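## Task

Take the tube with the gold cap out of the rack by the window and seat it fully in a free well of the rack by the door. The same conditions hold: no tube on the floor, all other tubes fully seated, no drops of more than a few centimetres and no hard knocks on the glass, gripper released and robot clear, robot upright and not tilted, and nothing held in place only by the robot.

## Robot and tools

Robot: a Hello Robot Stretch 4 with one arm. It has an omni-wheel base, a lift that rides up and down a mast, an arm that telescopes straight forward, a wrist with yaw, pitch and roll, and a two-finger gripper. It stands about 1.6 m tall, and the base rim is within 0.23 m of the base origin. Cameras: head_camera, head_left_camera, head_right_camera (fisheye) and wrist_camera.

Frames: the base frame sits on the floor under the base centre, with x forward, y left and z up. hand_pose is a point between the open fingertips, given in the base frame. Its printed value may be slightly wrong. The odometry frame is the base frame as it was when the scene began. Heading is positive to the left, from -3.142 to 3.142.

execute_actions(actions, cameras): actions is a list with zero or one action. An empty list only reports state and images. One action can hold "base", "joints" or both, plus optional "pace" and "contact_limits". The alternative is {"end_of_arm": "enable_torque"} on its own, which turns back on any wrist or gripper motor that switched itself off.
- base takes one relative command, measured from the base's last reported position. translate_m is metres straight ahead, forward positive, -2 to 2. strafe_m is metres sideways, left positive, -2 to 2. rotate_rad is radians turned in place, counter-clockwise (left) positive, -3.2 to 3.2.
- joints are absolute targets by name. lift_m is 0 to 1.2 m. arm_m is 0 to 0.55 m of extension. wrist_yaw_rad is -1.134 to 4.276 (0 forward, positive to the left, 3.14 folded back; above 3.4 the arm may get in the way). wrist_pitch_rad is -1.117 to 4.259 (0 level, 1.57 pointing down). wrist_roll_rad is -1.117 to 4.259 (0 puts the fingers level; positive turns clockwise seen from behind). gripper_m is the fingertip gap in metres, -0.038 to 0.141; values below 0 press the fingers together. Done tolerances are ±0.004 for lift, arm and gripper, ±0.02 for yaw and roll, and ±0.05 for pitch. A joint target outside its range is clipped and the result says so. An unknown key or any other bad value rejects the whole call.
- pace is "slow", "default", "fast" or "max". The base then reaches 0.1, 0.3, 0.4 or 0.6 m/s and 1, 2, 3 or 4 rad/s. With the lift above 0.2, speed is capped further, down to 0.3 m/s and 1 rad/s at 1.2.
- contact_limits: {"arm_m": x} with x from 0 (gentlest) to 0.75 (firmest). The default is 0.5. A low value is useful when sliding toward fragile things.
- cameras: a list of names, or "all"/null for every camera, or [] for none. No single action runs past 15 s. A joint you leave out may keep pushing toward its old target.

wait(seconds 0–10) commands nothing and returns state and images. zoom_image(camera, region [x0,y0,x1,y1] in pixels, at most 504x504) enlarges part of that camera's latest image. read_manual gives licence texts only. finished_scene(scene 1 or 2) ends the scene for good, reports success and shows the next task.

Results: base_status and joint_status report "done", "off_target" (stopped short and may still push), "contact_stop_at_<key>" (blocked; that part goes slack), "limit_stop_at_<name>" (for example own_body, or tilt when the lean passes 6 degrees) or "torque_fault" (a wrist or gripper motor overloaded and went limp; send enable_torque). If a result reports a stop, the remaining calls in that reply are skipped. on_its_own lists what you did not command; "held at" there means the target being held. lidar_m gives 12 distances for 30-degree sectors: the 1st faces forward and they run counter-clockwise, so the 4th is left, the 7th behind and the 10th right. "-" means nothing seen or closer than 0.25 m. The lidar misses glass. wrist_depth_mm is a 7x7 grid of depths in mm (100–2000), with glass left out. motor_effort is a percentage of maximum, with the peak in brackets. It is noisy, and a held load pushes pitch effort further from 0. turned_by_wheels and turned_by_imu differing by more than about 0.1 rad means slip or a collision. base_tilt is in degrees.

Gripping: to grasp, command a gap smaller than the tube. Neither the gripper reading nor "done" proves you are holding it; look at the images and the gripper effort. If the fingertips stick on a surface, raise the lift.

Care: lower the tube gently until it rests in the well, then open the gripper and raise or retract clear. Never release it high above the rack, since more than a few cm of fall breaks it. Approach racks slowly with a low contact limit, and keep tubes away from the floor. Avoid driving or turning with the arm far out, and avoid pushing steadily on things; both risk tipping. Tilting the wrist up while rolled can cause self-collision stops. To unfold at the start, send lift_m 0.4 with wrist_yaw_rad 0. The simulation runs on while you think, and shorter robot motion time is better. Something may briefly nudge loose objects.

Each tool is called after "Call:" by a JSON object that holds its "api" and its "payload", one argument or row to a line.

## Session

Call:
{"api": "execute_actions", "payload": {
  "actions": []
}}

Scene clock: 0.00 s.
base_odometry: x=+0.000 y=+0.000 heading=+0.000 (m, m, rad; odometry frame)
turned_by_wheels: +0.000 (rad since the last result)
turned_by_imu: +0.000 (rad since the last result)
base_tilt: forward=+0.5 right=-0.1 (deg)
lidar_m: 1.57 1.37 1.37 1.71 1.05 1.06 1.34 1.78 1.82 2.47 1.58 1.60
base_status: not commanded
joint_positions: lift_m=+0.238 arm_m=+0.002 wrist_yaw_rad=+3.227 wrist_pitch_rad=-0.013 wrist_roll_rad=-0.009 gripper_m=+0.057
joint_status: not commanded
motor_effort: lift_m=+20 arm_m=-1 wrist_yaw_rad=+1 wrist_pitch_rad=-6 wrist_roll_rad=+0 gripper_m=-3 wheel_0=+0 wheel_1=+0 wheel_2=+0 (%)
hand_pose: x=-0.1219 y=+0.0624 z=+0.4204 quat_wxyz=(-0.043, +0.007, -0.004, +0.999) (m; base frame)
wrist_depth_mm: - 125 133 - - 1618 960 / - 108 134 - 1983 1618 946 / - 114 135 - 1983 1618 931 / 138 136 202 - 1576 1118 931 / 223 - - - 1397 1138 960 / 224 1430 193 1499 198 1138 931 / 225 946 1008 110 1025 991 960
pictures: head_camera, head_left_camera, head_right_camera, wrist_camera
camera_calibration (this result's frames):
wrist_camera: T_world_to_cam=[[-0.0784906, 0.996653, 0.0228421, -0.0847463], [0.00342965, 0.0231827, -0.999725, 0.47322], [-0.996909, -0.0783907, -0.00523779, 0.110241], [0, 0, 0, 1]] pos_world=[0.101626, 0.082134, 0.475603]
Images, in order (width x height): head_camera 420x560, head_left_camera 420x672, head_right_camera 420x672, wrist_camera 616x392.

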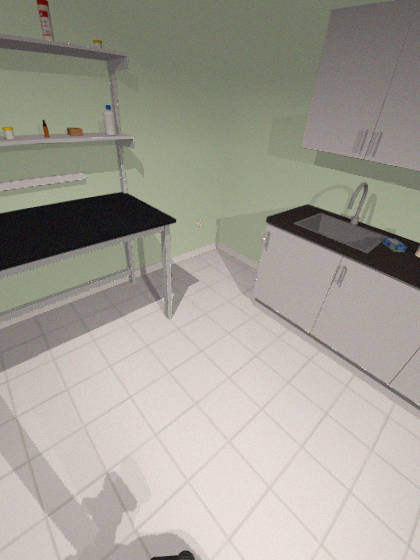

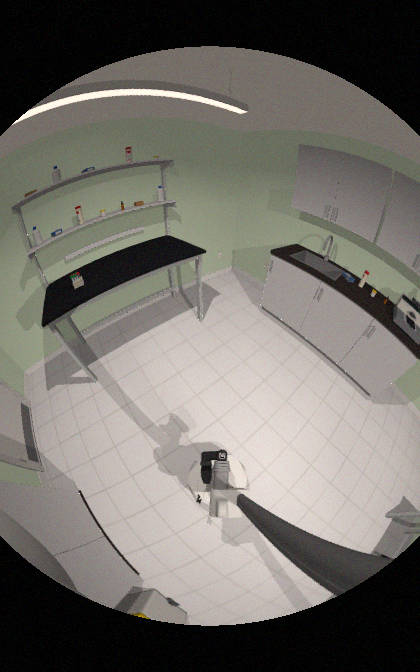

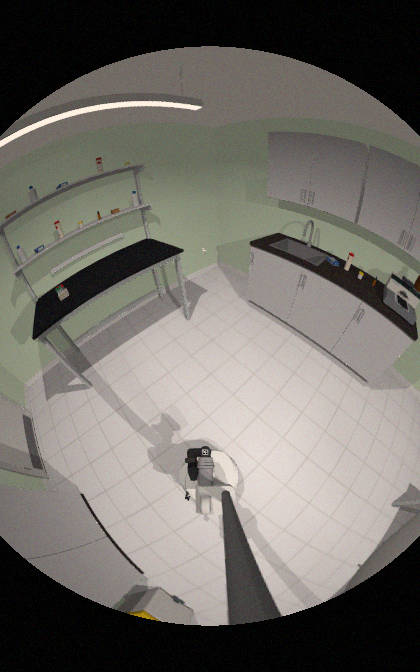

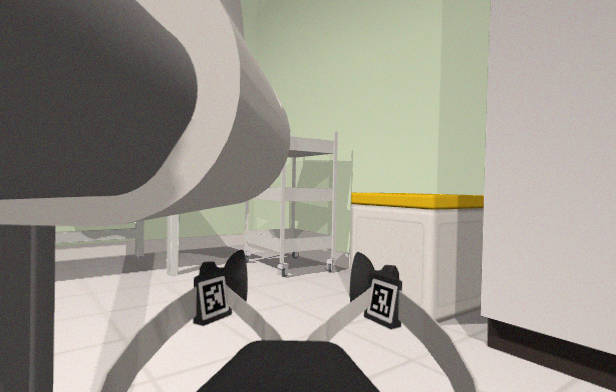

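Call:
{"api": "execute_actions", "payload": {
  "actions": [
    {"base":{"rotate_rad":-2.3},"joints":{"lift_m":0.95,"wrist_yaw_rad":1.2}}
  ],
  "cameras": ["head_camera","head_left_camera"]
}}

Scene clock: 9.10 s.
base_odometry: x=+0.000 y=+0.000 heading=-2.300 (m, m, rad; odometry frame)
turned_by_wheels: -2.300 (rad since the last result)
turned_by_imu: -2.298 (rad since the last result)
base_tilt: forward=+0.5 right=-0.1 (deg)
lidar_m: 1.78 1.98 1.59 1.58 1.73 1.40 1.38 1.91 1.08 1.05 1.30 1.81
base_status: done
joint_positions: lift_m=+0.950 arm_m=+0.002 wrist_yaw_rad=+1.200 wrist_pitch_rad=-0.013 wrist_roll_rad=-0.009 gripper_m=+0.057
joint_status: all done
motor_effort: lift_m=+23(25) arm_m=-1(1) wrist_yaw_rad=+1(6) wrist_pitch_rad=-6(6) wrist_roll_rad=+0(0) gripper_m=-3(3) wheel_0=+0(6) wheel_1=-1(9) wheel_2=-1(5) (%)
hand_pose: x=+0.3590 y=+0.2372 z=+1.1318 quat_wxyz=(+0.825, +0.000, -0.008, +0.565) (m; base frame)
wrist_depth_mm: 1576 1708 1808 1863 - - - / 1618 1708 1756 1863 - - - / 1863 1808 1808 - - - - / 1863 - - - - - - / 1464 1499 1537 1921 - - - / 1397 1464 194 1618 198 - - / 1430 1464 1537 110 - - -
pictures: head_camera, head_left_camera
Images, in order (width x height): head_camera 420x560, head_left_camera 420x672.

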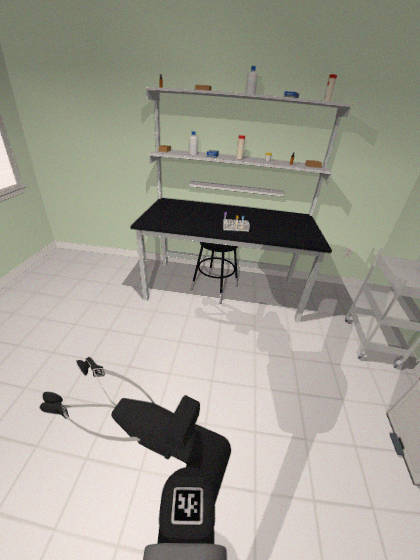

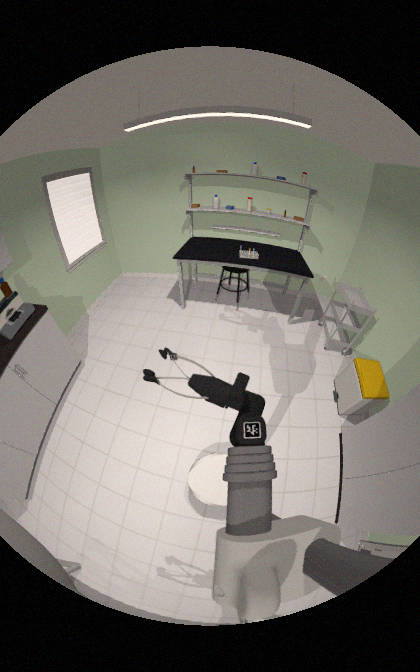

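Call:
{"api": "execute_actions", "payload": {
  "actions": [
    {"base":{"rotate_rad":-0.25}}
  ],
  "cameras": []
}}

Call:
{"api": "execute_actions", "payload": {
  "actions": [
    {"base":{"translate_m":1.22},"joints":{"wrist_pitch_rad":0.15},"pace":"fast"}
  ],
  "cameras": ["head_camera","head_left_camera","head_right_camera"]
}}

Call:
{"api": "zoom_image", "payload": {
  "camera": "head_camera",
  "region": [70, 290, 210, 430]
}}

Scene clock: 21.90 s.
base_odometry: x=+0.000 y=+0.000 heading=-2.550 (m, m, rad; odometry frame)
turned_by_wheels: -0.250 (rad since the last result)
turned_by_imu: -0.249 (rad since the last result)
base_tilt: forward=+0.6 right=-0.1 (deg)
lidar_m: 1.79 1.82 1.71 1.57 1.61 1.50 1.39 1.40 1.16 1.03 1.07 1.46
base_status: done
joint_positions: lift_m=+0.950 arm_m=+0.002 wrist_yaw_rad=+1.200 wrist_pitch_rad=-0.013 wrist_roll_rad=-0.009 gripper_m=+0.057
joint_status: not commanded
motor_effort: lift_m=+23(23) arm_m=-1(0) wrist_yaw_rad=+1(1) wrist_pitch_rad=-4(5) wrist_roll_rad=+0(0) gripper_m=-1(1) wheel_0=+2(4) wheel_1=+1(6) wheel_2=+0(7) (%)
hand_pose: x=+0.3590 y=+0.2372 z=+1.1318 quat_wxyz=(+0.825, +0.000, -0.008, +0.565) (m; base frame)
wrist_depth_mm: 1576 1708 - - - - - / 1618 1708 - - - - - / 1808 1808 - - - - - / 1921 1863 - - - - - / 1464 1537 - - - - - / 1336 1464 193 - 199 - - / 1366 1464 1661 110 - - -
pictures: none
No camera images: the call's "cameras" was empty. Leave "cameras" out to get every camera's image.

Scene clock: 26.63 s.
base_odometry: x=-1.013 y=-0.681 heading=-2.550 (m, m, rad; odometry frame)
turned_by_wheels: +0.000 (rad since the last result)
turned_by_imu: -0.001 (rad since the last result)
base_tilt: forward=+0.5 right=-0.1 (deg)
lidar_m: 0.57 0.62 0.77 2.31 1.78 2.25 3.28 1.49 1.08 1.03 0.99 0.64
base_status: done
joint_positions: lift_m=+0.950 arm_m=+0.002 wrist_yaw_rad=+1.200 wrist_pitch_rad=+0.152 wrist_roll_rad=-0.009 gripper_m=+0.057
joint_status: all done
motor_effort: lift_m=+23(23) arm_m=-1(1) wrist_yaw_rad=+0(1) wrist_pitch_rad=-5(6) wrist_roll_rad=+0(1) gripper_m=+3(0) wheel_0=+0(6) wheel_1=-1(5) wheel_2=+1(10) (%)
hand_pose: x=+0.3578 y=+0.2341 z=+1.0844 quat_wxyz=(+0.823, -0.047, +0.060, +0.563) (m; base frame)
wrist_depth_mm: 1863 - - - 1576 1229 991 / 1921 - - - 1618 1182 866 / 1983 - - - 1661 1281 1042 / - - - - 1618 1281 1042 / - - - - 1229 1182 1060 / - - 193 854 198 878 878 / 1863 1808 1863 110 661 640 668
pictures: head_camera, head_left_camera, head_right_camera
Images, in order (width x height): head_camera 420x560, head_left_camera 420x672, head_right_camera 420x672.

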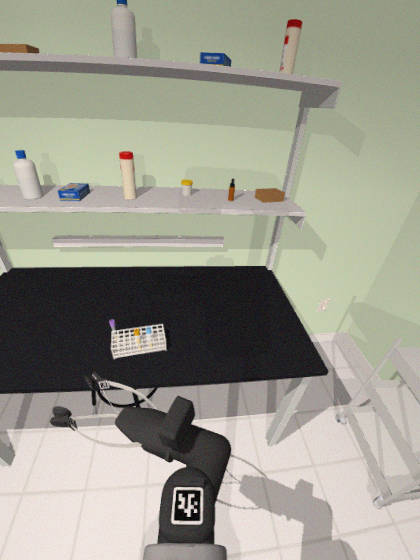

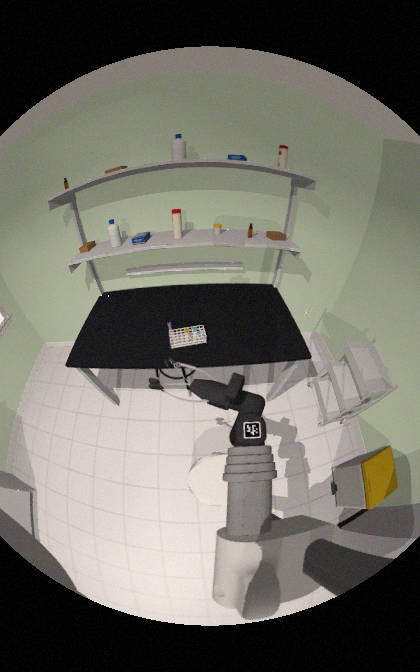

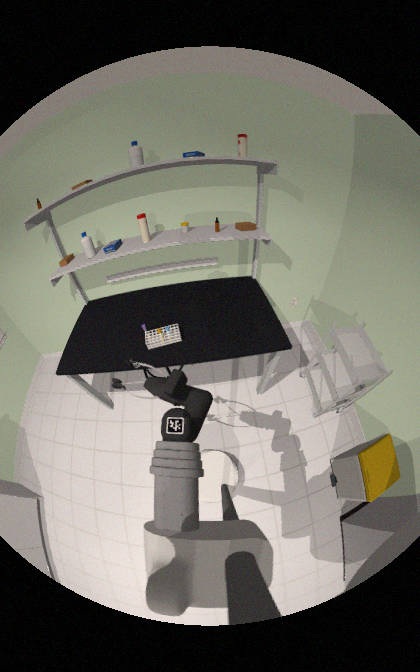

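Region (70, 290, 210, 430) of head_camera's 420x560 image, scaled by 3.600, with more detail than that image has.

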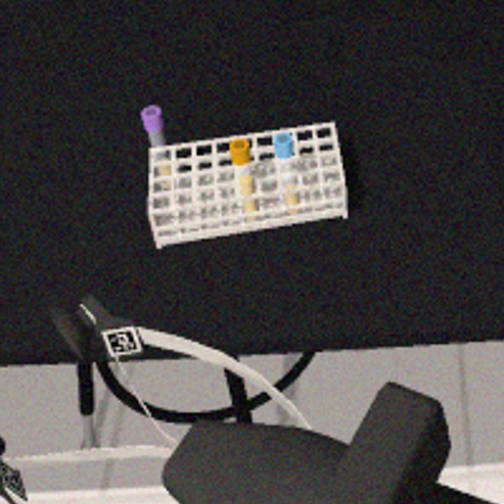

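Call:
{"api": "execute_actions", "payload": {
  "actions": [
    {"base":{"translate_m":0.15},"joints":{"wrist_pitch_rad":0.3,"arm_m":0.24,"lift_m":0.9}}
  ]
}}

Call:
{"api": "zoom_image", "payload": {
  "camera": "head_camera",
  "region": [80, 310, 180, 410]
}}

Scene clock: 51.30 s.
base_odometry: x=-1.137 y=-0.764 heading=-2.550 (m, m, rad; odometry frame)
turned_by_wheels: +0.000 (rad since the last result)
turned_by_imu: +0.001 (rad since the last result)
base_tilt: forward=+0.6 right=-0.1 (deg)
lidar_m: 0.44 0.46 0.58 2.30 1.87 2.26 3.54 1.49 1.07 0.93 0.94 0.46
base_status: done
joint_positions: lift_m=+0.900 arm_m=+0.239 wrist_yaw_rad=+1.200 wrist_pitch_rad=+0.302 wrist_roll_rad=-0.009 gripper_m=+0.057
joint_status: all done
motor_effort: lift_m=+17(21) arm_m=+5(6) wrist_yaw_rad=+2(1) wrist_pitch_rad=-5(5) wrist_roll_rad=+0(1) gripper_m=-2(3) wheel_0=+0(7) wheel_1=+0(5) wheel_2=+0(9) (%)
hand_pose: x=+0.5912 y=+0.2250 z=+0.9926 quat_wxyz=(+0.816, -0.089, +0.122, +0.559) (m; base frame)
wrist_depth_mm: 1921 - - 960 931 768 661 / 1921 - - 1537 1042 809 668 / - - - 1499 1078 778 668 / - - 1025 1025 1008 866 668 / - 715 723 732 732 741 707 / 1808 559 194 559 198 569 569 / 1464 439 462 110 462 452 469
pictures: head_camera, head_left_camera, head_right_camera, wrist_camera
camera_calibration (this result's frames):
wrist_camera: T_world_to_cam=[[0.931796, -0.362189, 0.0239812, -0.496636], [-0.0928967, -0.301817, -0.948829, 1.11863], [0.350893, 0.881887, -0.314878, 0.131334], [0, 0, 0, 1]] pos_world=[0.520597, 0.0419241, 1.11465]
Images, in order (width x height): head_camera 420x560, head_left_camera 420x672, head_right_camera 420x672, wrist_camera 616x392.

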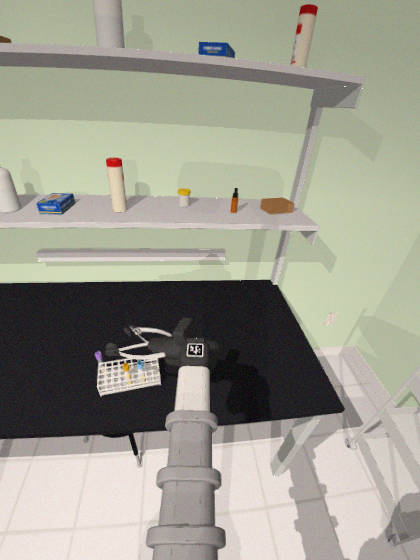

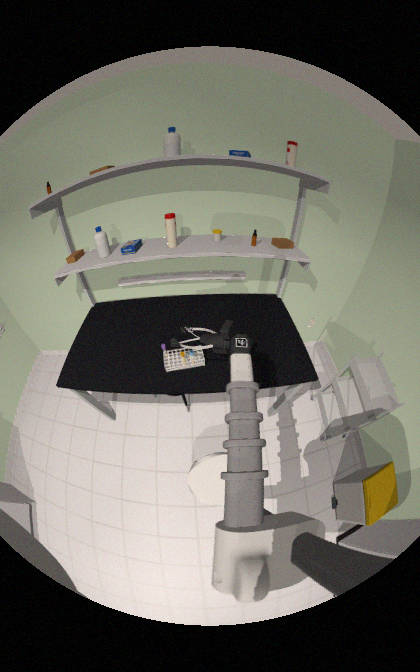

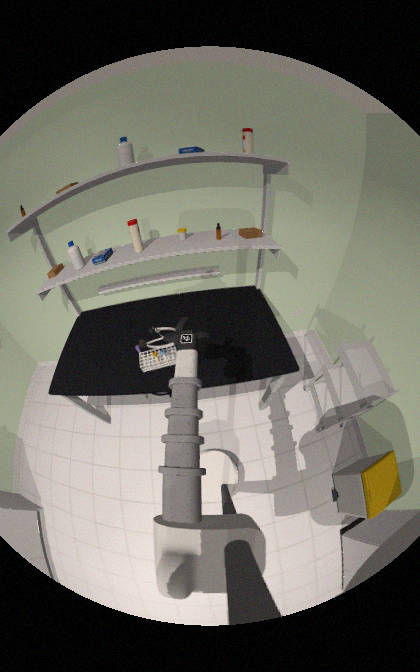

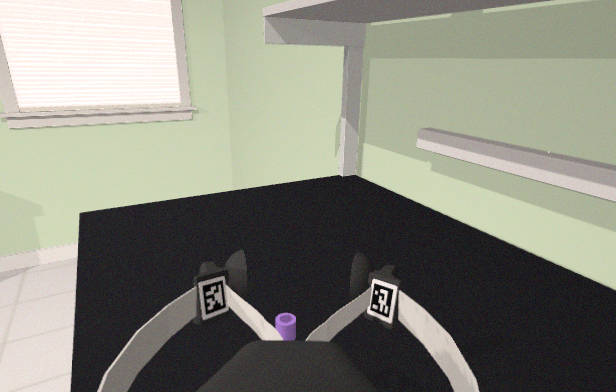

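Region (80, 310, 180, 410) of head_camera's 420x560 image, scaled by 5.040, with more detail than that image has.

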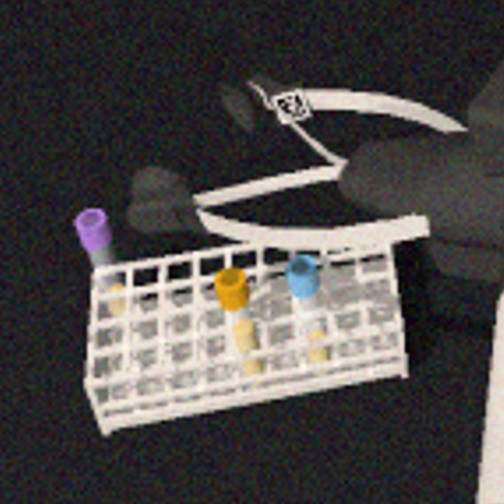

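Call:
{"api": "execute_actions", "payload": {
  "actions": [
    {"joints":{"arm_m":0.23,"lift_m":0.83}}
  ],
  "cameras": ["head_camera","wrist_camera"]
}}

Call:
{"api": "zoom_image", "payload": {
  "camera": "head_camera",
  "region": [80, 310, 180, 410]
}}

Scene clock: 60.87 s.
base_odometry: x=-1.137 y=-0.764 heading=-2.550 (m, m, rad; odometry frame)
turned_by_wheels: +0.000 (rad since the last result)
turned_by_imu: +0.001 (rad since the last result)
base_tilt: forward=+0.6 right=-0.1 (deg)
lidar_m: 0.44 0.44 0.58 2.32 1.86 2.26 3.55 1.50 1.06 0.93 0.95 0.48
base_status: not commanded
joint_positions: lift_m=+0.830 arm_m=+0.231 wrist_yaw_rad=+1.200 wrist_pitch_rad=+0.302 wrist_roll_rad=-0.009 gripper_m=+0.057
joint_status: all done
motor_effort: lift_m=+18(19) arm_m=-6(9) wrist_yaw_rad=+1(1) wrist_pitch_rad=-6(6) wrist_roll_rad=+0(0) gripper_m=-5(2) wheel_0=+0(0) wheel_1=+0(1) wheel_2=+0(0) (%)
hand_pose: x=+0.5832 y=+0.2250 z=+0.9226 quat_wxyz=(+0.816, -0.089, +0.122, +0.559) (m; base frame)
wrist_depth_mm: 1863 - - 1336 1042 788 661 / 1863 - - 1499 1078 788 668 / - - - 1464 1098 820 647 / - 798 820 809 831 788 707 / - 574 574 580 580 585 597 / 1708 445 194 449 198 459 459 / 1336 353 340 110 364 359 375
pictures: head_camera, wrist_camera
camera_calibration (this result's frames):
wrist_camera: T_world_to_cam=[[0.931796, -0.362189, 0.0239814, -0.487482], [-0.0928965, -0.301817, -0.948829, 1.05145], [0.350893, 0.881888, -0.314878, 0.112102], [0, 0, 0, 1]] pos_world=[0.512574, 0.0419241, 1.04463]
Images, in order (width x height): head_camera 420x560, wrist_camera 616x392.

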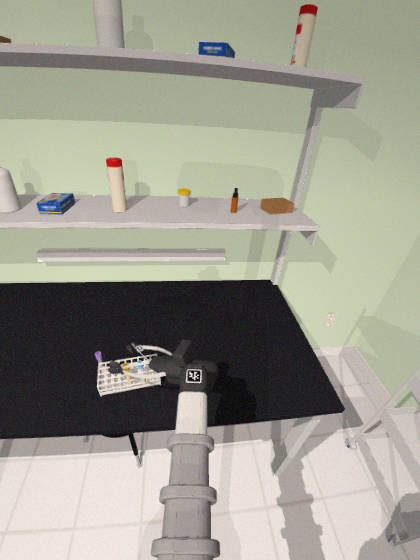

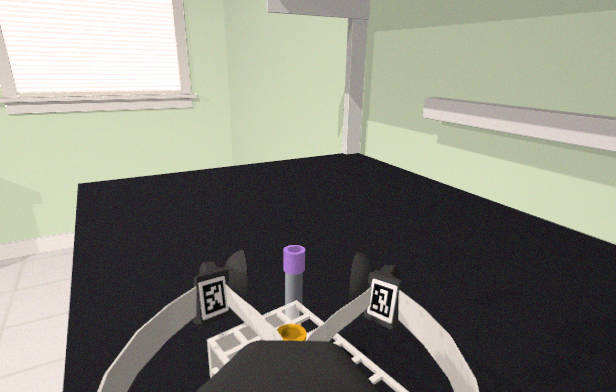

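Region (80, 310, 180, 410) of head_camera's 420x560 image, scaled by 5.040, with more detail than that image has.

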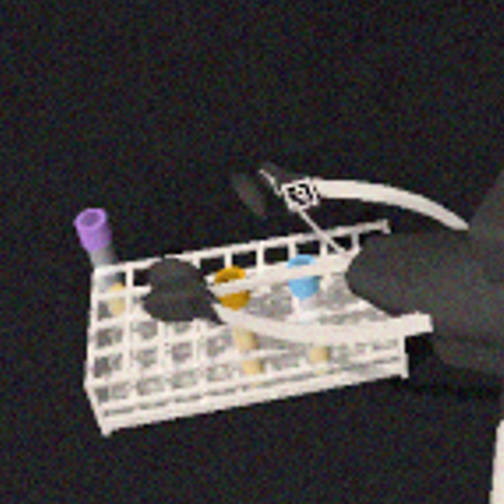

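Call:
{"api": "execute_actions", "payload": {
  "actions": [
    {"base":{"strafe_m":-0.01},"joints":{"arm_m":0.223,"lift_m":0.812,"gripper_m":0.035},"pace":"slow"}
  ],
  "cameras": ["head_camera","wrist_camera"]
}}

Call:
{"api": "zoom_image", "payload": {
  "camera": "head_camera",
  "region": [90, 330, 160, 400]
}}

Call:
{"api": "zoom_image", "payload": {
  "camera": "wrist_camera",
  "region": [190, 240, 410, 392]
}}

Scene clock: 72.60 s.
base_odometry: x=-1.143 y=-0.756 heading=-2.550 (m, m, rad; odometry frame)
turned_by_wheels: +0.000 (rad since the last result)
turned_by_imu: +0.001 (rad since the last result)
base_tilt: forward=+0.6 right=-0.1 (deg)
lidar_m: 0.44 0.44 0.58 2.32 1.87 2.27 3.54 1.47 1.06 0.93 0.93 0.49
base_status: done
joint_positions: lift_m=+0.812 arm_m=+0.224 wrist_yaw_rad=+1.200 wrist_pitch_rad=+0.302 wrist_roll_rad=-0.009 gripper_m=+0.035
joint_status: all done
motor_effort: lift_m=+18(17) arm_m=-6(9) wrist_yaw_rad=+1(1) wrist_pitch_rad=-6(6) wrist_roll_rad=+0(0) gripper_m=-4(5) wheel_0=+2(5) wheel_1=-1(6) wheel_2=+0(1) (%)
hand_pose: x=+0.5762 y=+0.2250 z=+0.9046 quat_wxyz=(+0.816, -0.089, +0.122, +0.559) (m; base frame)
wrist_depth_mm: 1863 - - 1397 1042 809 661 / 1983 - - 1537 1060 798 668 / - - - 1430 1060 842 676 / - 750 750 759 768 788 699 / - 530 535 512 549 554 554 / 1661 418 191 234 195 424 427 / 1336 319 330 110 278 342 349
pictures: head_camera, wrist_camera
camera_calibration (this result's frames):
wrist_camera: T_world_to_cam=[[0.931796, -0.362189, 0.0239814, -0.480541], [-0.0928965, -0.301818, -0.948829, 1.03374], [0.350893, 0.881888, -0.314878, 0.108891], [0, 0, 0, 1]] pos_world=[0.505588, 0.0419241, 1.02665]
Images, in order (width x height): head_camera 420x560, wrist_camera 616x392.

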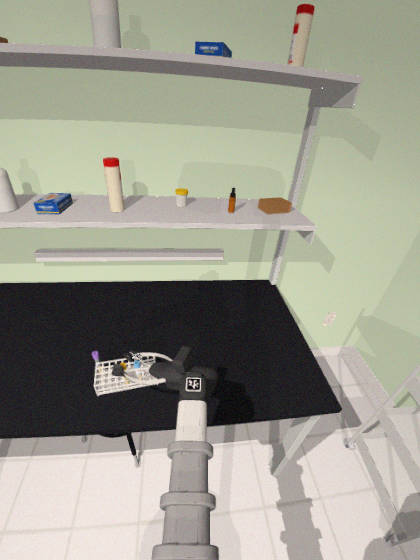

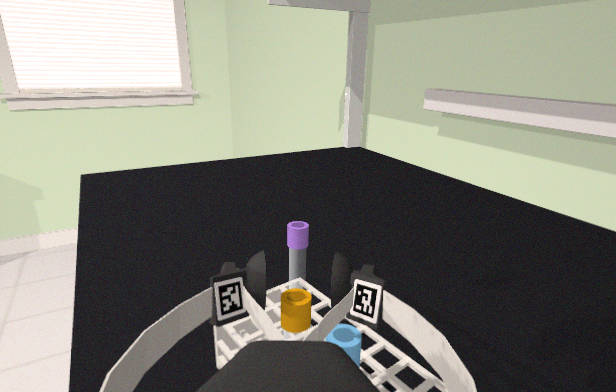

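Region (90, 330, 160, 400) of head_camera's 420x560 image, scaled by 7.200, with more detail than that image has.

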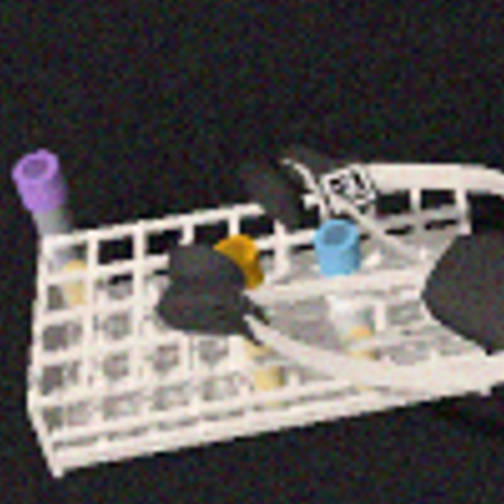

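Region (190, 240, 410, 392) of wrist_camera's 616x392 image, scaled by 2.291; it fills the top 348 rows of this view, and the rest is white.

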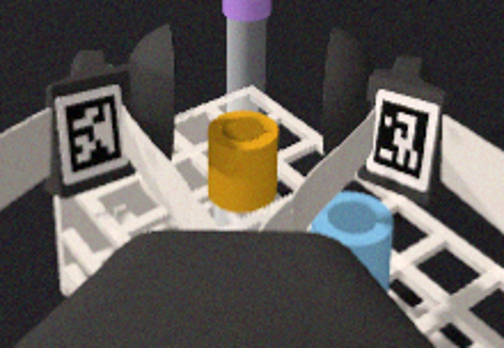

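Call:
{"api": "execute_actions", "payload": {
  "actions": [
    {"joints":{"lift_m":0.85}}
  ],
  "cameras": []
}}

Call:
{"api": "execute_actions", "payload": {
  "actions": [
    {"base":{"strafe_m":-0.052},"joints":{"arm_m":0.352,"wrist_yaw_rad":1.7}}
  ],
  "cameras": []
}}

Call:
{"api": "execute_actions", "payload": {
  "actions": [
    {"joints":{"lift_m":0.83},"pace":"slow"}
  ],
  "cameras": ["wrist_camera"]
}}

Call:
{"api": "zoom_image", "payload": {
  "camera": "wrist_camera",
  "region": [190, 240, 410, 392]
}}

Scene clock: 94.03 s.
base_odometry: x=-1.143 y=-0.756 heading=-2.550 (m, m, rad; odometry frame)
turned_by_wheels: +0.000 (rad since the last result)
turned_by_imu: +0.001 (rad since the last result)
base_tilt: forward=+0.5 right=-0.1 (deg)
lidar_m: 0.44 0.43 0.56 2.33 1.85 2.27 3.54 1.49 1.06 0.92 0.94 0.47
base_status: not commanded
joint_positions: lift_m=+0.850 arm_m=+0.224 wrist_yaw_rad=+1.200 wrist_pitch_rad=+0.302 wrist_roll_rad=-0.009 gripper_m=+0.035
joint_status: all done
motor_effort: lift_m=+23(25) arm_m=-6(6) wrist_yaw_rad=+1(1) wrist_pitch_rad=-6(5) wrist_roll_rad=+0(0) gripper_m=-3(3) wheel_0=+2(2) wheel_1=-1(1) wheel_2=+0(0) (%)
hand_pose: x=+0.5762 y=+0.2250 z=+0.9422 quat_wxyz=(+0.816, -0.089, +0.122, +0.559) (m; base frame)
wrist_depth_mm: 1863 - - 1336 1025 809 668 / 1983 - - 1499 1060 820 683 / - - - 1576 1098 820 661 / - 866 878 866 891 831 715 / - 609 615 621 627 627 634 / 1708 480 191 442 195 484 492 / 1397 366 379 110 382 392 402
pictures: none
No camera images: the call's "cameras" was empty. Leave "cameras" out to get every camera's image.

Scene clock: 95.47 s.
base_odometry: x=-1.172 y=-0.713 heading=-2.550 (m, m, rad; odometry frame)
turned_by_wheels: +0.000 (rad since the last result)
turned_by_imu: +0.000 (rad since the last result)
base_tilt: forward=+0.5 right=-0.1 (deg)
lidar_m: 0.44 0.46 0.58 2.38 1.90 2.35 3.53 1.40 1.00 0.87 0.87 0.49
base_status: done
joint_positions: lift_m=+0.850 arm_m=+0.351 wrist_yaw_rad=+1.700 wrist_pitch_rad=+0.302 wrist_roll_rad=-0.009 gripper_m=+0.035
joint_status: all done
motor_effort: lift_m=+23(23) arm_m=+6(4) wrist_yaw_rad=+2(1) wrist_pitch_rad=-6(4) wrist_roll_rad=+0(0) gripper_m=-2(1) wheel_0=-1(8) wheel_1=+1(6) wheel_2=-1(3) (%)
hand_pose: x=+0.5732 y=+0.2844 z=+0.9422 quat_wxyz=(+0.652, -0.116, +0.096, +0.743) (m; base frame)
wrist_depth_mm: - - - - - 1255 878 / 1921 - - - - 1430 917 / 1863 - - - - 1430 946 / 1921 - - 878 878 904 866 / - - 707 627 627 640 647 / 1756 1708 191 455 195 484 496 / 1397 379 392 110 368 394 402
pictures: none
No camera images: the call's "cameras" was empty. Leave "cameras" out to get every camera's image.

Scene clock: 96.40 s.
base_odometry: x=-1.172 y=-0.713 heading=-2.550 (m, m, rad; odometry frame)
turned_by_wheels: +0.000 (rad since the last result)
turned_by_imu: +0.000 (rad since the last result)
base_tilt: forward=+0.6 right=-0.1 (deg)
lidar_m: 0.44 0.45 0.58 2.36 1.91 2.33 3.54 1.41 1.00 0.88 0.85 0.48
base_status: not commanded
joint_positions: lift_m=+0.830 arm_m=+0.351 wrist_yaw_rad=+1.700 wrist_pitch_rad=+0.302 wrist_roll_rad=-0.009 gripper_m=+0.035
joint_status: all done
motor_effort: lift_m=+18(21) arm_m=+5(6) wrist_yaw_rad=+2(2) wrist_pitch_rad=-6(6) wrist_roll_rad=+0(0) gripper_m=-4(3) wheel_0=-1(1) wheel_1=+0(1) wheel_2=-1(1) (%)
hand_pose: x=+0.5732 y=+0.2844 z=+0.9226 quat_wxyz=(+0.652, -0.116, +0.096, +0.743) (m; base frame)
wrist_depth_mm: - - - - - 1397 891 / 1921 - - - - 1430 931 / 1921 - - - - 1430 946 / 1983 - - 820 831 842 854 / - - 615 585 585 591 597 / 1708 1661 191 343 195 452 459 / 1430 353 366 110 345 366 375
pictures: wrist_camera
camera_calibration (this result's frames):
wrist_camera: T_world_to_cam=[[0.991415, 0.128536, 0.0239811, -0.630412], [0.0630679, -0.309428, -0.948829, 0.981216], [-0.114538, 0.942196, -0.314878, 0.312908], [0, 0, 0, 1]] pos_world=[0.598957, 0.0898247, 1.04465]
Images, in order (width x height): wrist_camera 616x392.

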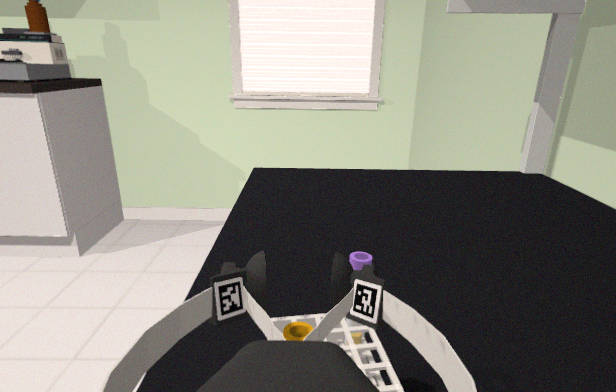

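Region (190, 240, 410, 392) of wrist_camera's 616x392 image, scaled by 2.291; it fills the top 348 rows of this view, and the rest is white.

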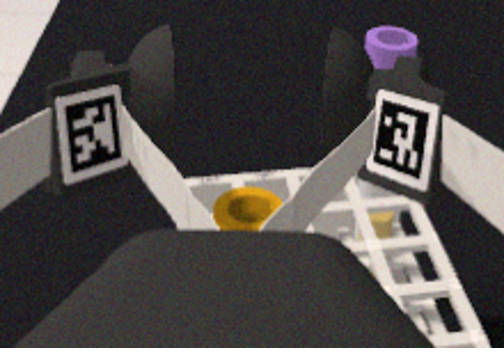

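Call:
{"api": "execute_actions", "payload": {
  "actions": [
    {"base":{"strafe_m":-0.010},"joints":{"lift_m":0.815},"pace":"slow"}
  ],
  "cameras": ["wrist_camera","head_camera"]
}}

Call:
{"api": "zoom_image", "payload": {
  "camera": "wrist_camera",
  "region": [190, 240, 410, 392]
}}

Call:
{"api": "zoom_image", "payload": {
  "camera": "head_camera",
  "region": [70, 330, 150, 410]
}}

Scene clock: 102.07 s.
base_odometry: x=-1.177 y=-0.705 heading=-2.550 (m, m, rad; odometry frame)
turned_by_wheels: +0.000 (rad since the last result)
turned_by_imu: +0.001 (rad since the last result)
base_tilt: forward=+0.5 right=-0.1 (deg)
lidar_m: 0.45 0.46 0.59 2.38 1.93 2.35 3.53 1.37 1.00 0.88 0.87 0.49
base_status: done
joint_positions: lift_m=+0.815 arm_m=+0.351 wrist_yaw_rad=+1.700 wrist_pitch_rad=+0.302 wrist_roll_rad=-0.009 gripper_m=+0.035
joint_status: all done
motor_effort: lift_m=+18(18) arm_m=+6(6) wrist_yaw_rad=+2(2) wrist_pitch_rad=-5(5) wrist_roll_rad=+0(0) gripper_m=-6(3) wheel_0=+2(4) wheel_1=-1(2) wheel_2=+0(1) (%)
hand_pose: x=+0.5732 y=+0.2844 z=+0.9076 quat_wxyz=(+0.652, -0.116, +0.096, +0.743) (m; base frame)
wrist_depth_mm: - - - - - 1366 904 / 1863 - - - - 1430 931 / 1921 - - - - 1430 946 / - - - 768 778 798 798 / - - 585 544 525 554 569 / 1661 1661 191 241 195 430 433 / 1366 336 347 110 293 345 353
pictures: head_camera, wrist_camera
camera_calibration (this result's frames):
wrist_camera: T_world_to_cam=[[0.991413, 0.128549, 0.0239811, -0.630053], [0.063072, -0.309427, -0.948829, 0.966994], [-0.114551, 0.942194, -0.314878, 0.308196], [0, 0, 0, 1]] pos_world=[0.598957, 0.0898257, 1.02967]
Images, in order (width x height): head_camera 420x560, wrist_camera 616x392.

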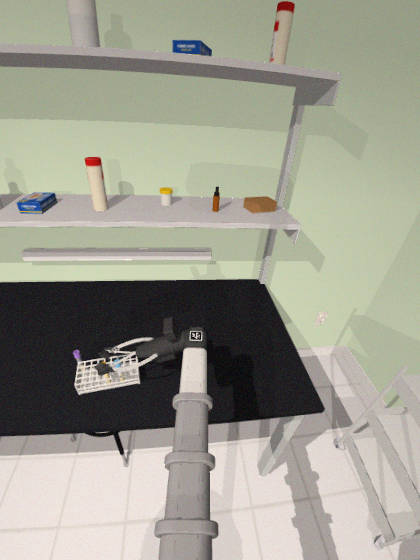

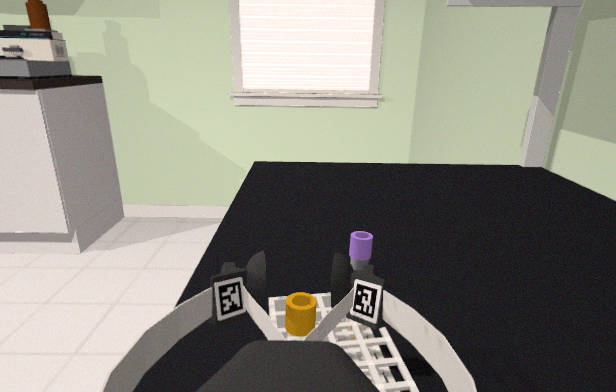

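Region (190, 240, 410, 392) of wrist_camera's 616x392 image, scaled by 2.291; it fills the top 348 rows of this view, and the rest is white.

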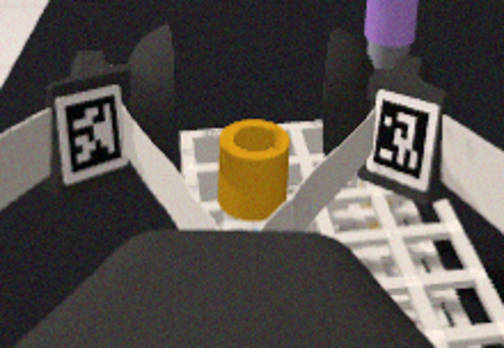

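Region (70, 330, 150, 410) of head_camera's 420x560 image, scaled by 6.300, with more detail than that image has.

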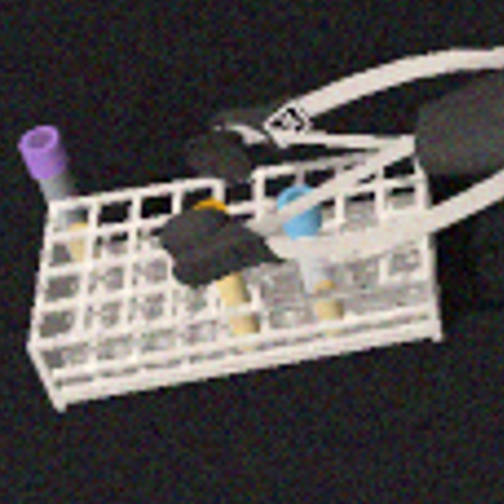

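Good. Close.

Call:
{"api": "execute_actions", "payload": {
  "actions": [
    {"joints":{"gripper_m":-0.012}}
  ],
  "cameras": ["wrist_camera"]
}}

Call:
{"api": "execute_actions", "payload": {
  "actions": [
    {"joints":{"lift_m":0.85},"pace":"slow"}
  ],
  "cameras": ["wrist_camera","head_camera"]
}}

Call:
{"api": "zoom_image", "payload": {
  "camera": "head_camera",
  "region": [70, 330, 150, 410]
}}

Scene clock: 108.60 s.
base_odometry: x=-1.177 y=-0.705 heading=-2.550 (m, m, rad; odometry frame)
turned_by_wheels: +0.000 (rad since the last result)
turned_by_imu: +0.001 (rad since the last result)
base_tilt: forward=+0.6 right=-0.1 (deg)
lidar_m: 0.45 0.45 0.60 2.37 1.93 2.35 3.53 1.39 0.98 0.88 0.87 0.47
base_status: not commanded
joint_positions: lift_m=+0.815 arm_m=+0.351 wrist_yaw_rad=+1.700 wrist_pitch_rad=+0.302 wrist_roll_rad=-0.009 gripper_m=-0.012
joint_status: all done
motor_effort: lift_m=+18(17) arm_m=+6(6) wrist_yaw_rad=+2(2) wrist_pitch_rad=-5(5) wrist_roll_rad=+0(0) gripper_m=-7(10) wheel_0=+1(1) wheel_1=-1(2) wheel_2=+0(0) (%)
hand_pose: x=+0.5732 y=+0.2844 z=+0.9077 quat_wxyz=(+0.652, -0.116, +0.096, +0.743) (m; base frame)
wrist_depth_mm: - - - - - 1336 917 / 1863 - - - - 1464 946 / 1863 - - - - 1397 931 / 1983 - - 778 778 798 798 / - - 580 549 525 559 559 / 1708 1661 186 203 183 433 433 / 1366 322 347 110 289 340 353
pictures: wrist_camera
camera_calibration (this result's frames):
wrist_camera: T_world_to_cam=[[0.991413, 0.128548, 0.0239809, -0.630053], [0.0630694, -0.309408, -0.948836, 0.967001], [-0.114551, 0.942201, -0.314859, 0.308178], [0, 0, 0, 1]] pos_world=[0.598957, 0.089825, 1.02967]
Images, in order (width x height): wrist_camera 616x392.

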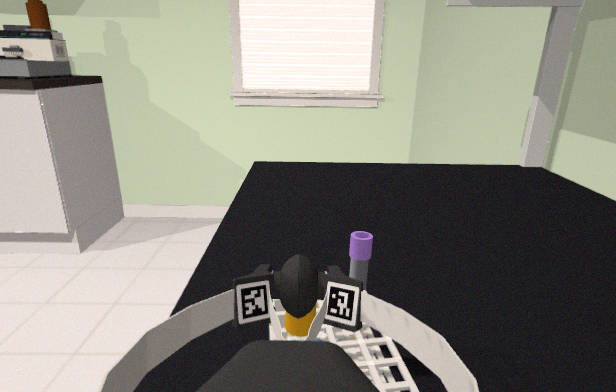

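Scene clock: 109.73 s.
base_odometry: x=-1.177 y=-0.705 heading=-2.550 (m, m, rad; odometry frame)
turned_by_wheels: +0.000 (rad since the last result)
turned_by_imu: +0.000 (rad since the last result)
base_tilt: forward=+0.5 right=-0.1 (deg)
lidar_m: 0.45 0.46 0.59 2.39 1.93 2.34 3.54 1.38 0.99 0.88 0.89 0.50
base_status: not commanded
joint_positions: lift_m=+0.850 arm_m=+0.351 wrist_yaw_rad=+1.700 wrist_pitch_rad=+0.302 wrist_roll_rad=-0.009 gripper_m=-0.012
joint_status: all done
motor_effort: lift_m=+23(24) arm_m=+5(6) wrist_yaw_rad=+2(2) wrist_pitch_rad=-6(5) wrist_roll_rad=+0(0) gripper_m=-10(11) wheel_0=+1(2) wheel_1=-1(1) wheel_2=+0(0) (%)
hand_pose: x=+0.5732 y=+0.2844 z=+0.9422 quat_wxyz=(+0.652, -0.116, +0.096, +0.743) (m; base frame)
wrist_depth_mm: - - - - - 1255 891 / 1921 - - - - 1464 931 / 1863 - - - - 1464 960 / 1983 - - 891 878 878 866 / - - 699 627 634 640 640 / 1708 1708 185 203 183 488 488 / 1430 366 392 110 368 387 402
pictures: head_camera, wrist_camera
camera_calibration (this result's frames):
wrist_camera: T_world_to_cam=[[0.991413, 0.128549, 0.0239814, -0.630883], [0.0630699, -0.309408, -0.948836, 0.999753], [-0.114551, 0.942201, -0.314859, 0.319046], [0, 0, 0, 1]] pos_world=[0.598959, 0.089825, 1.06418]
Images, in order (width x height): head_camera 420x560, wrist_camera 616x392.

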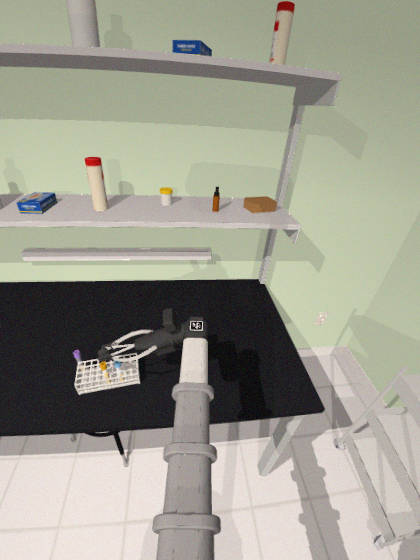

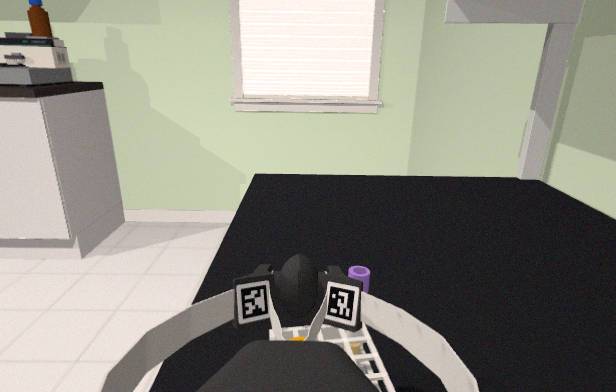

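Region (70, 330, 150, 410) of head_camera's 420x560 image, scaled by 6.300, with more detail than that image has.

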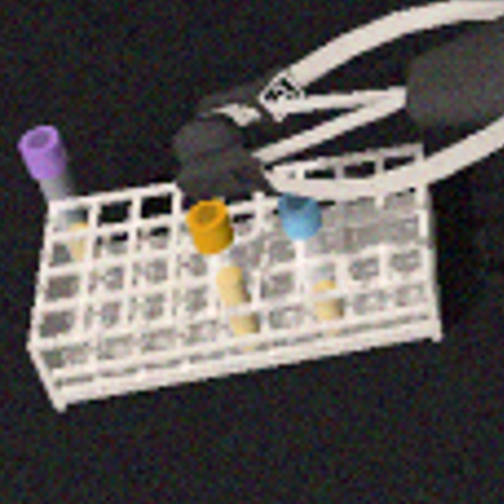

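Call:
{"api": "execute_actions", "payload": {
  "actions": [
    {"base":{"strafe_m":0.014},"joints":{"gripper_m":0.035,"wrist_pitch_rad":0.45,"lift_m":0.87}}
  ],
  "cameras": []
}}

Call:
{"api": "execute_actions", "payload": {
  "actions": [
    {"joints":{"lift_m":0.836},"pace":"slow"}
  ],
  "cameras": ["wrist_camera","head_camera"]
}}

Call:
{"api": "zoom_image", "payload": {
  "camera": "wrist_camera",
  "region": [190, 240, 410, 392]
}}

Call:
{"api": "zoom_image", "payload": {
  "camera": "head_camera",
  "region": [70, 330, 150, 410]
}}

Scene clock: 124.40 s.
base_odometry: x=-1.169 y=-0.716 heading=-2.550 (m, m, rad; odometry frame)
turned_by_wheels: +0.000 (rad since the last result)
turned_by_imu: +0.001 (rad since the last result)
base_tilt: forward=+0.6 right=+0.0 (deg)
lidar_m: 0.43 0.46 0.59 2.35 1.92 2.33 3.54 1.41 0.99 0.90 0.88 0.50
base_status: done
joint_positions: lift_m=+0.870 arm_m=+0.351 wrist_yaw_rad=+1.700 wrist_pitch_rad=+0.452 wrist_roll_rad=-0.009 gripper_m=+0.035
joint_status: all done
motor_effort: lift_m=+23(25) arm_m=+5(5) wrist_yaw_rad=+2(2) wrist_pitch_rad=-6(9) wrist_roll_rad=+0(0) gripper_m=-2(10) wheel_0=+0(6) wheel_1=+0(5) wheel_2=-1(0) (%)
hand_pose: x=+0.5752 y=+0.2686 z=+0.9221 quat_wxyz=(+0.643, -0.171, +0.144, +0.733) (m; base frame)
wrist_depth_mm: 1863 - - - - 1464 904 / 1863 - - - - 1430 931 / 1863 - - 904 891 904 866 / - - 723 640 647 654 661 / 1756 1756 504 504 504 512 512 / 1499 1464 191 327 195 418 421 / 1255 342 353 110 334 349 359
pictures: none
No camera images: the call's "cameras" was empty. Leave "cameras" out to get every camera's image.

Scene clock: 125.50 s.
base_odometry: x=-1.169 y=-0.716 heading=-2.550 (m, m, rad; odometry frame)
turned_by_wheels: +0.000 (rad since the last result)
turned_by_imu: +0.000 (rad since the last result)
base_tilt: forward=+0.5 right=-0.1 (deg)
lidar_m: 0.44 0.45 0.57 2.36 1.92 2.32 3.54 1.40 1.01 0.89 0.89 0.49
base_status: not commanded
joint_positions: lift_m=+0.836 arm_m=+0.351 wrist_yaw_rad=+1.700 wrist_pitch_rad=+0.452 wrist_roll_rad=-0.009 gripper_m=+0.035
joint_status: all done
motor_effort: lift_m=+17(21) arm_m=+5(6) wrist_yaw_rad=+2(2) wrist_pitch_rad=-6(4) wrist_roll_rad=+0(0) gripper_m=+0(5) wheel_0=-1(1) wheel_1=+0(0) wheel_2=-1(0) (%)
hand_pose: x=+0.5752 y=+0.2686 z=+0.8885 quat_wxyz=(+0.643, -0.171, +0.144, +0.733) (m; base frame)
wrist_depth_mm: 1756 - - - - 1464 891 / 1863 - - - - 1430 931 / 1983 - - 788 798 798 798 / - - 597 564 574 580 580 / 1708 1756 445 452 449 452 462 / 1366 1397 192 229 195 373 375 / 1205 303 314 110 260 312 319
pictures: head_camera, wrist_camera
camera_calibration (this result's frames):
wrist_camera: T_world_to_cam=[[0.990947, 0.132145, 0.0236925, -0.630026], [0.0808142, -0.446222, -0.891266, 0.919258], [-0.107205, 0.885112, -0.452862, 0.450952], [0, 0, 0, 1]] pos_world=[0.598378, 0.0943053, 1.03845]
Images, in order (width x height): head_camera 420x560, wrist_camera 616x392.

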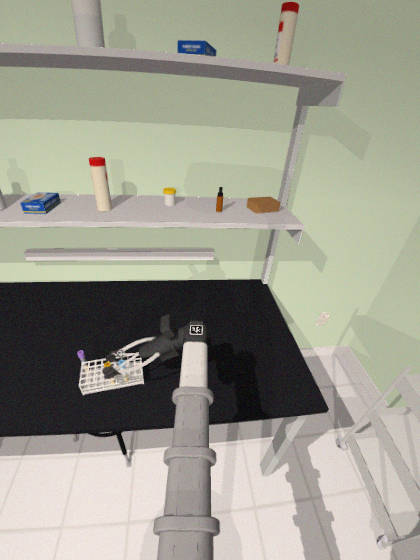

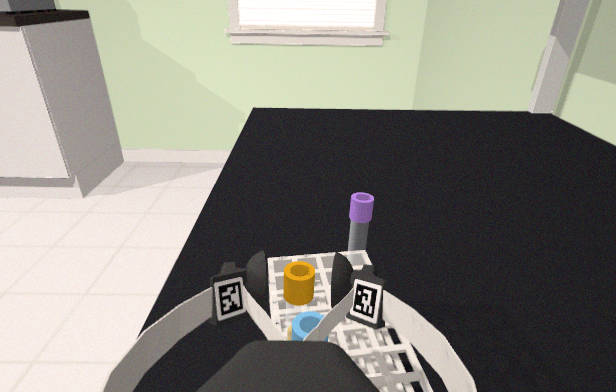

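Region (190, 240, 410, 392) of wrist_camera's 616x392 image, scaled by 2.291; it fills the top 348 rows of this view, and the rest is white.

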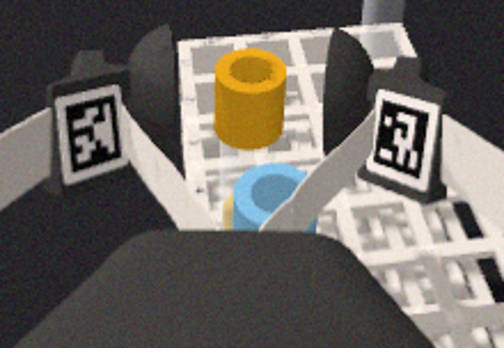

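Region (70, 330, 150, 410) of head_camera's 420x560 image, scaled by 6.300, with more detail than that image has.

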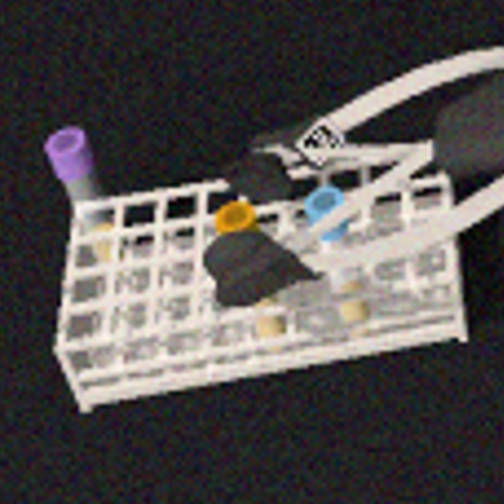

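Call:
{"api": "execute_actions", "payload": {
  "actions": [
    {"base":{"strafe_m":0.010},"joints":{"gripper_m":0.022},"pace":"slow"}
  ],
  "cameras": ["wrist_camera","head_camera"]
}}

Call:
{"api": "zoom_image", "payload": {
  "camera": "wrist_camera",
  "region": [190, 240, 410, 392]
}}

Call:
{"api": "zoom_image", "payload": {
  "camera": "head_camera",
  "region": [70, 330, 150, 410]
}}

Scene clock: 133.73 s.
base_odometry: x=-1.164 y=-0.725 heading=-2.550 (m, m, rad; odometry frame)
turned_by_wheels: +0.000 (rad since the last result)
turned_by_imu: +0.001 (rad since the last result)
base_tilt: forward=+0.5 right=-0.1 (deg)
lidar_m: 0.44 0.45 0.59 2.38 1.90 2.32 3.54 1.43 1.03 0.90 0.90 0.48
base_status: done
joint_positions: lift_m=+0.836 arm_m=+0.351 wrist_yaw_rad=+1.700 wrist_pitch_rad=+0.452 wrist_roll_rad=-0.009 gripper_m=+0.022
joint_status: all done
motor_effort: lift_m=+18(18) arm_m=+6(5) wrist_yaw_rad=+2(2) wrist_pitch_rad=-4(4) wrist_roll_rad=+0(0) gripper_m=-5(1) wheel_0=-2(4) wheel_1=+1(5) wheel_2=+0(1) (%)
hand_pose: x=+0.5752 y=+0.2686 z=+0.8885 quat_wxyz=(+0.643, -0.171, +0.144, +0.733) (m; base frame)
wrist_depth_mm: 1808 - - - - 1499 891 / 1863 - - - - 1464 917 / 1863 - - 788 788 798 798 / - - 603 569 574 580 580 / 1708 1708 442 452 449 452 455 / 1397 1366 187 211 307 373 375 / 1229 294 312 110 258 317 319
pictures: head_camera, wrist_camera
camera_calibration (this result's frames):
wrist_camera: T_world_to_cam=[[0.990947, 0.132145, 0.0236925, -0.630026], [0.0808141, -0.446222, -0.891266, 0.919258], [-0.107205, 0.885112, -0.452862, 0.450952], [0, 0, 0, 1]] pos_world=[0.598378, 0.0943053, 1.03845]
Images, in order (width x height): head_camera 420x560, wrist_camera 616x392.

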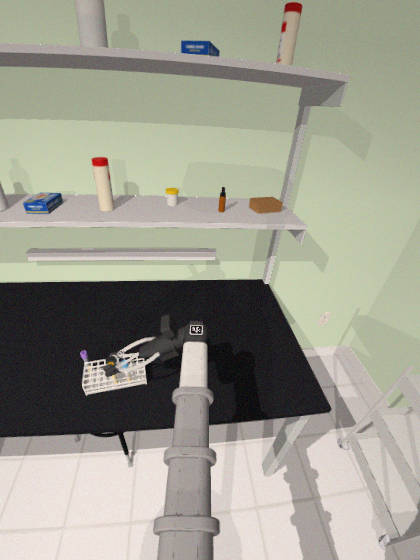

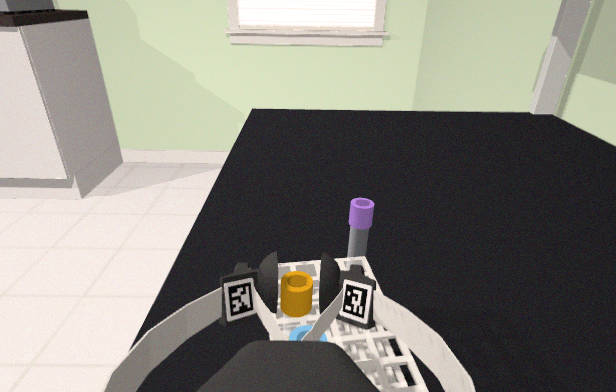

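Region (190, 240, 410, 392) of wrist_camera's 616x392 image, scaled by 2.291; it fills the top 348 rows of this view, and the rest is white.

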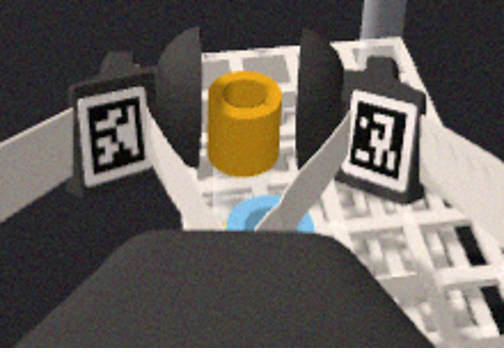

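Region (70, 330, 150, 410) of head_camera's 420x560 image, scaled by 6.300, with more detail than that image has.

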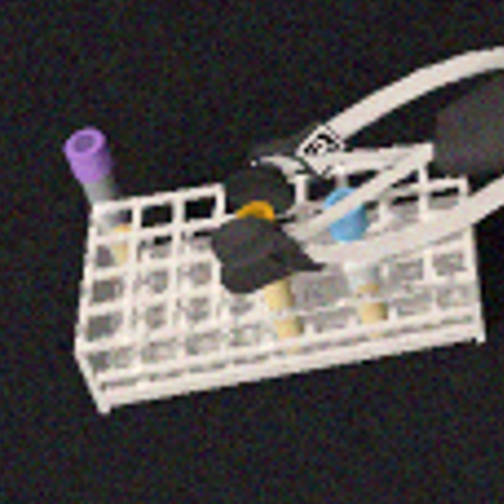

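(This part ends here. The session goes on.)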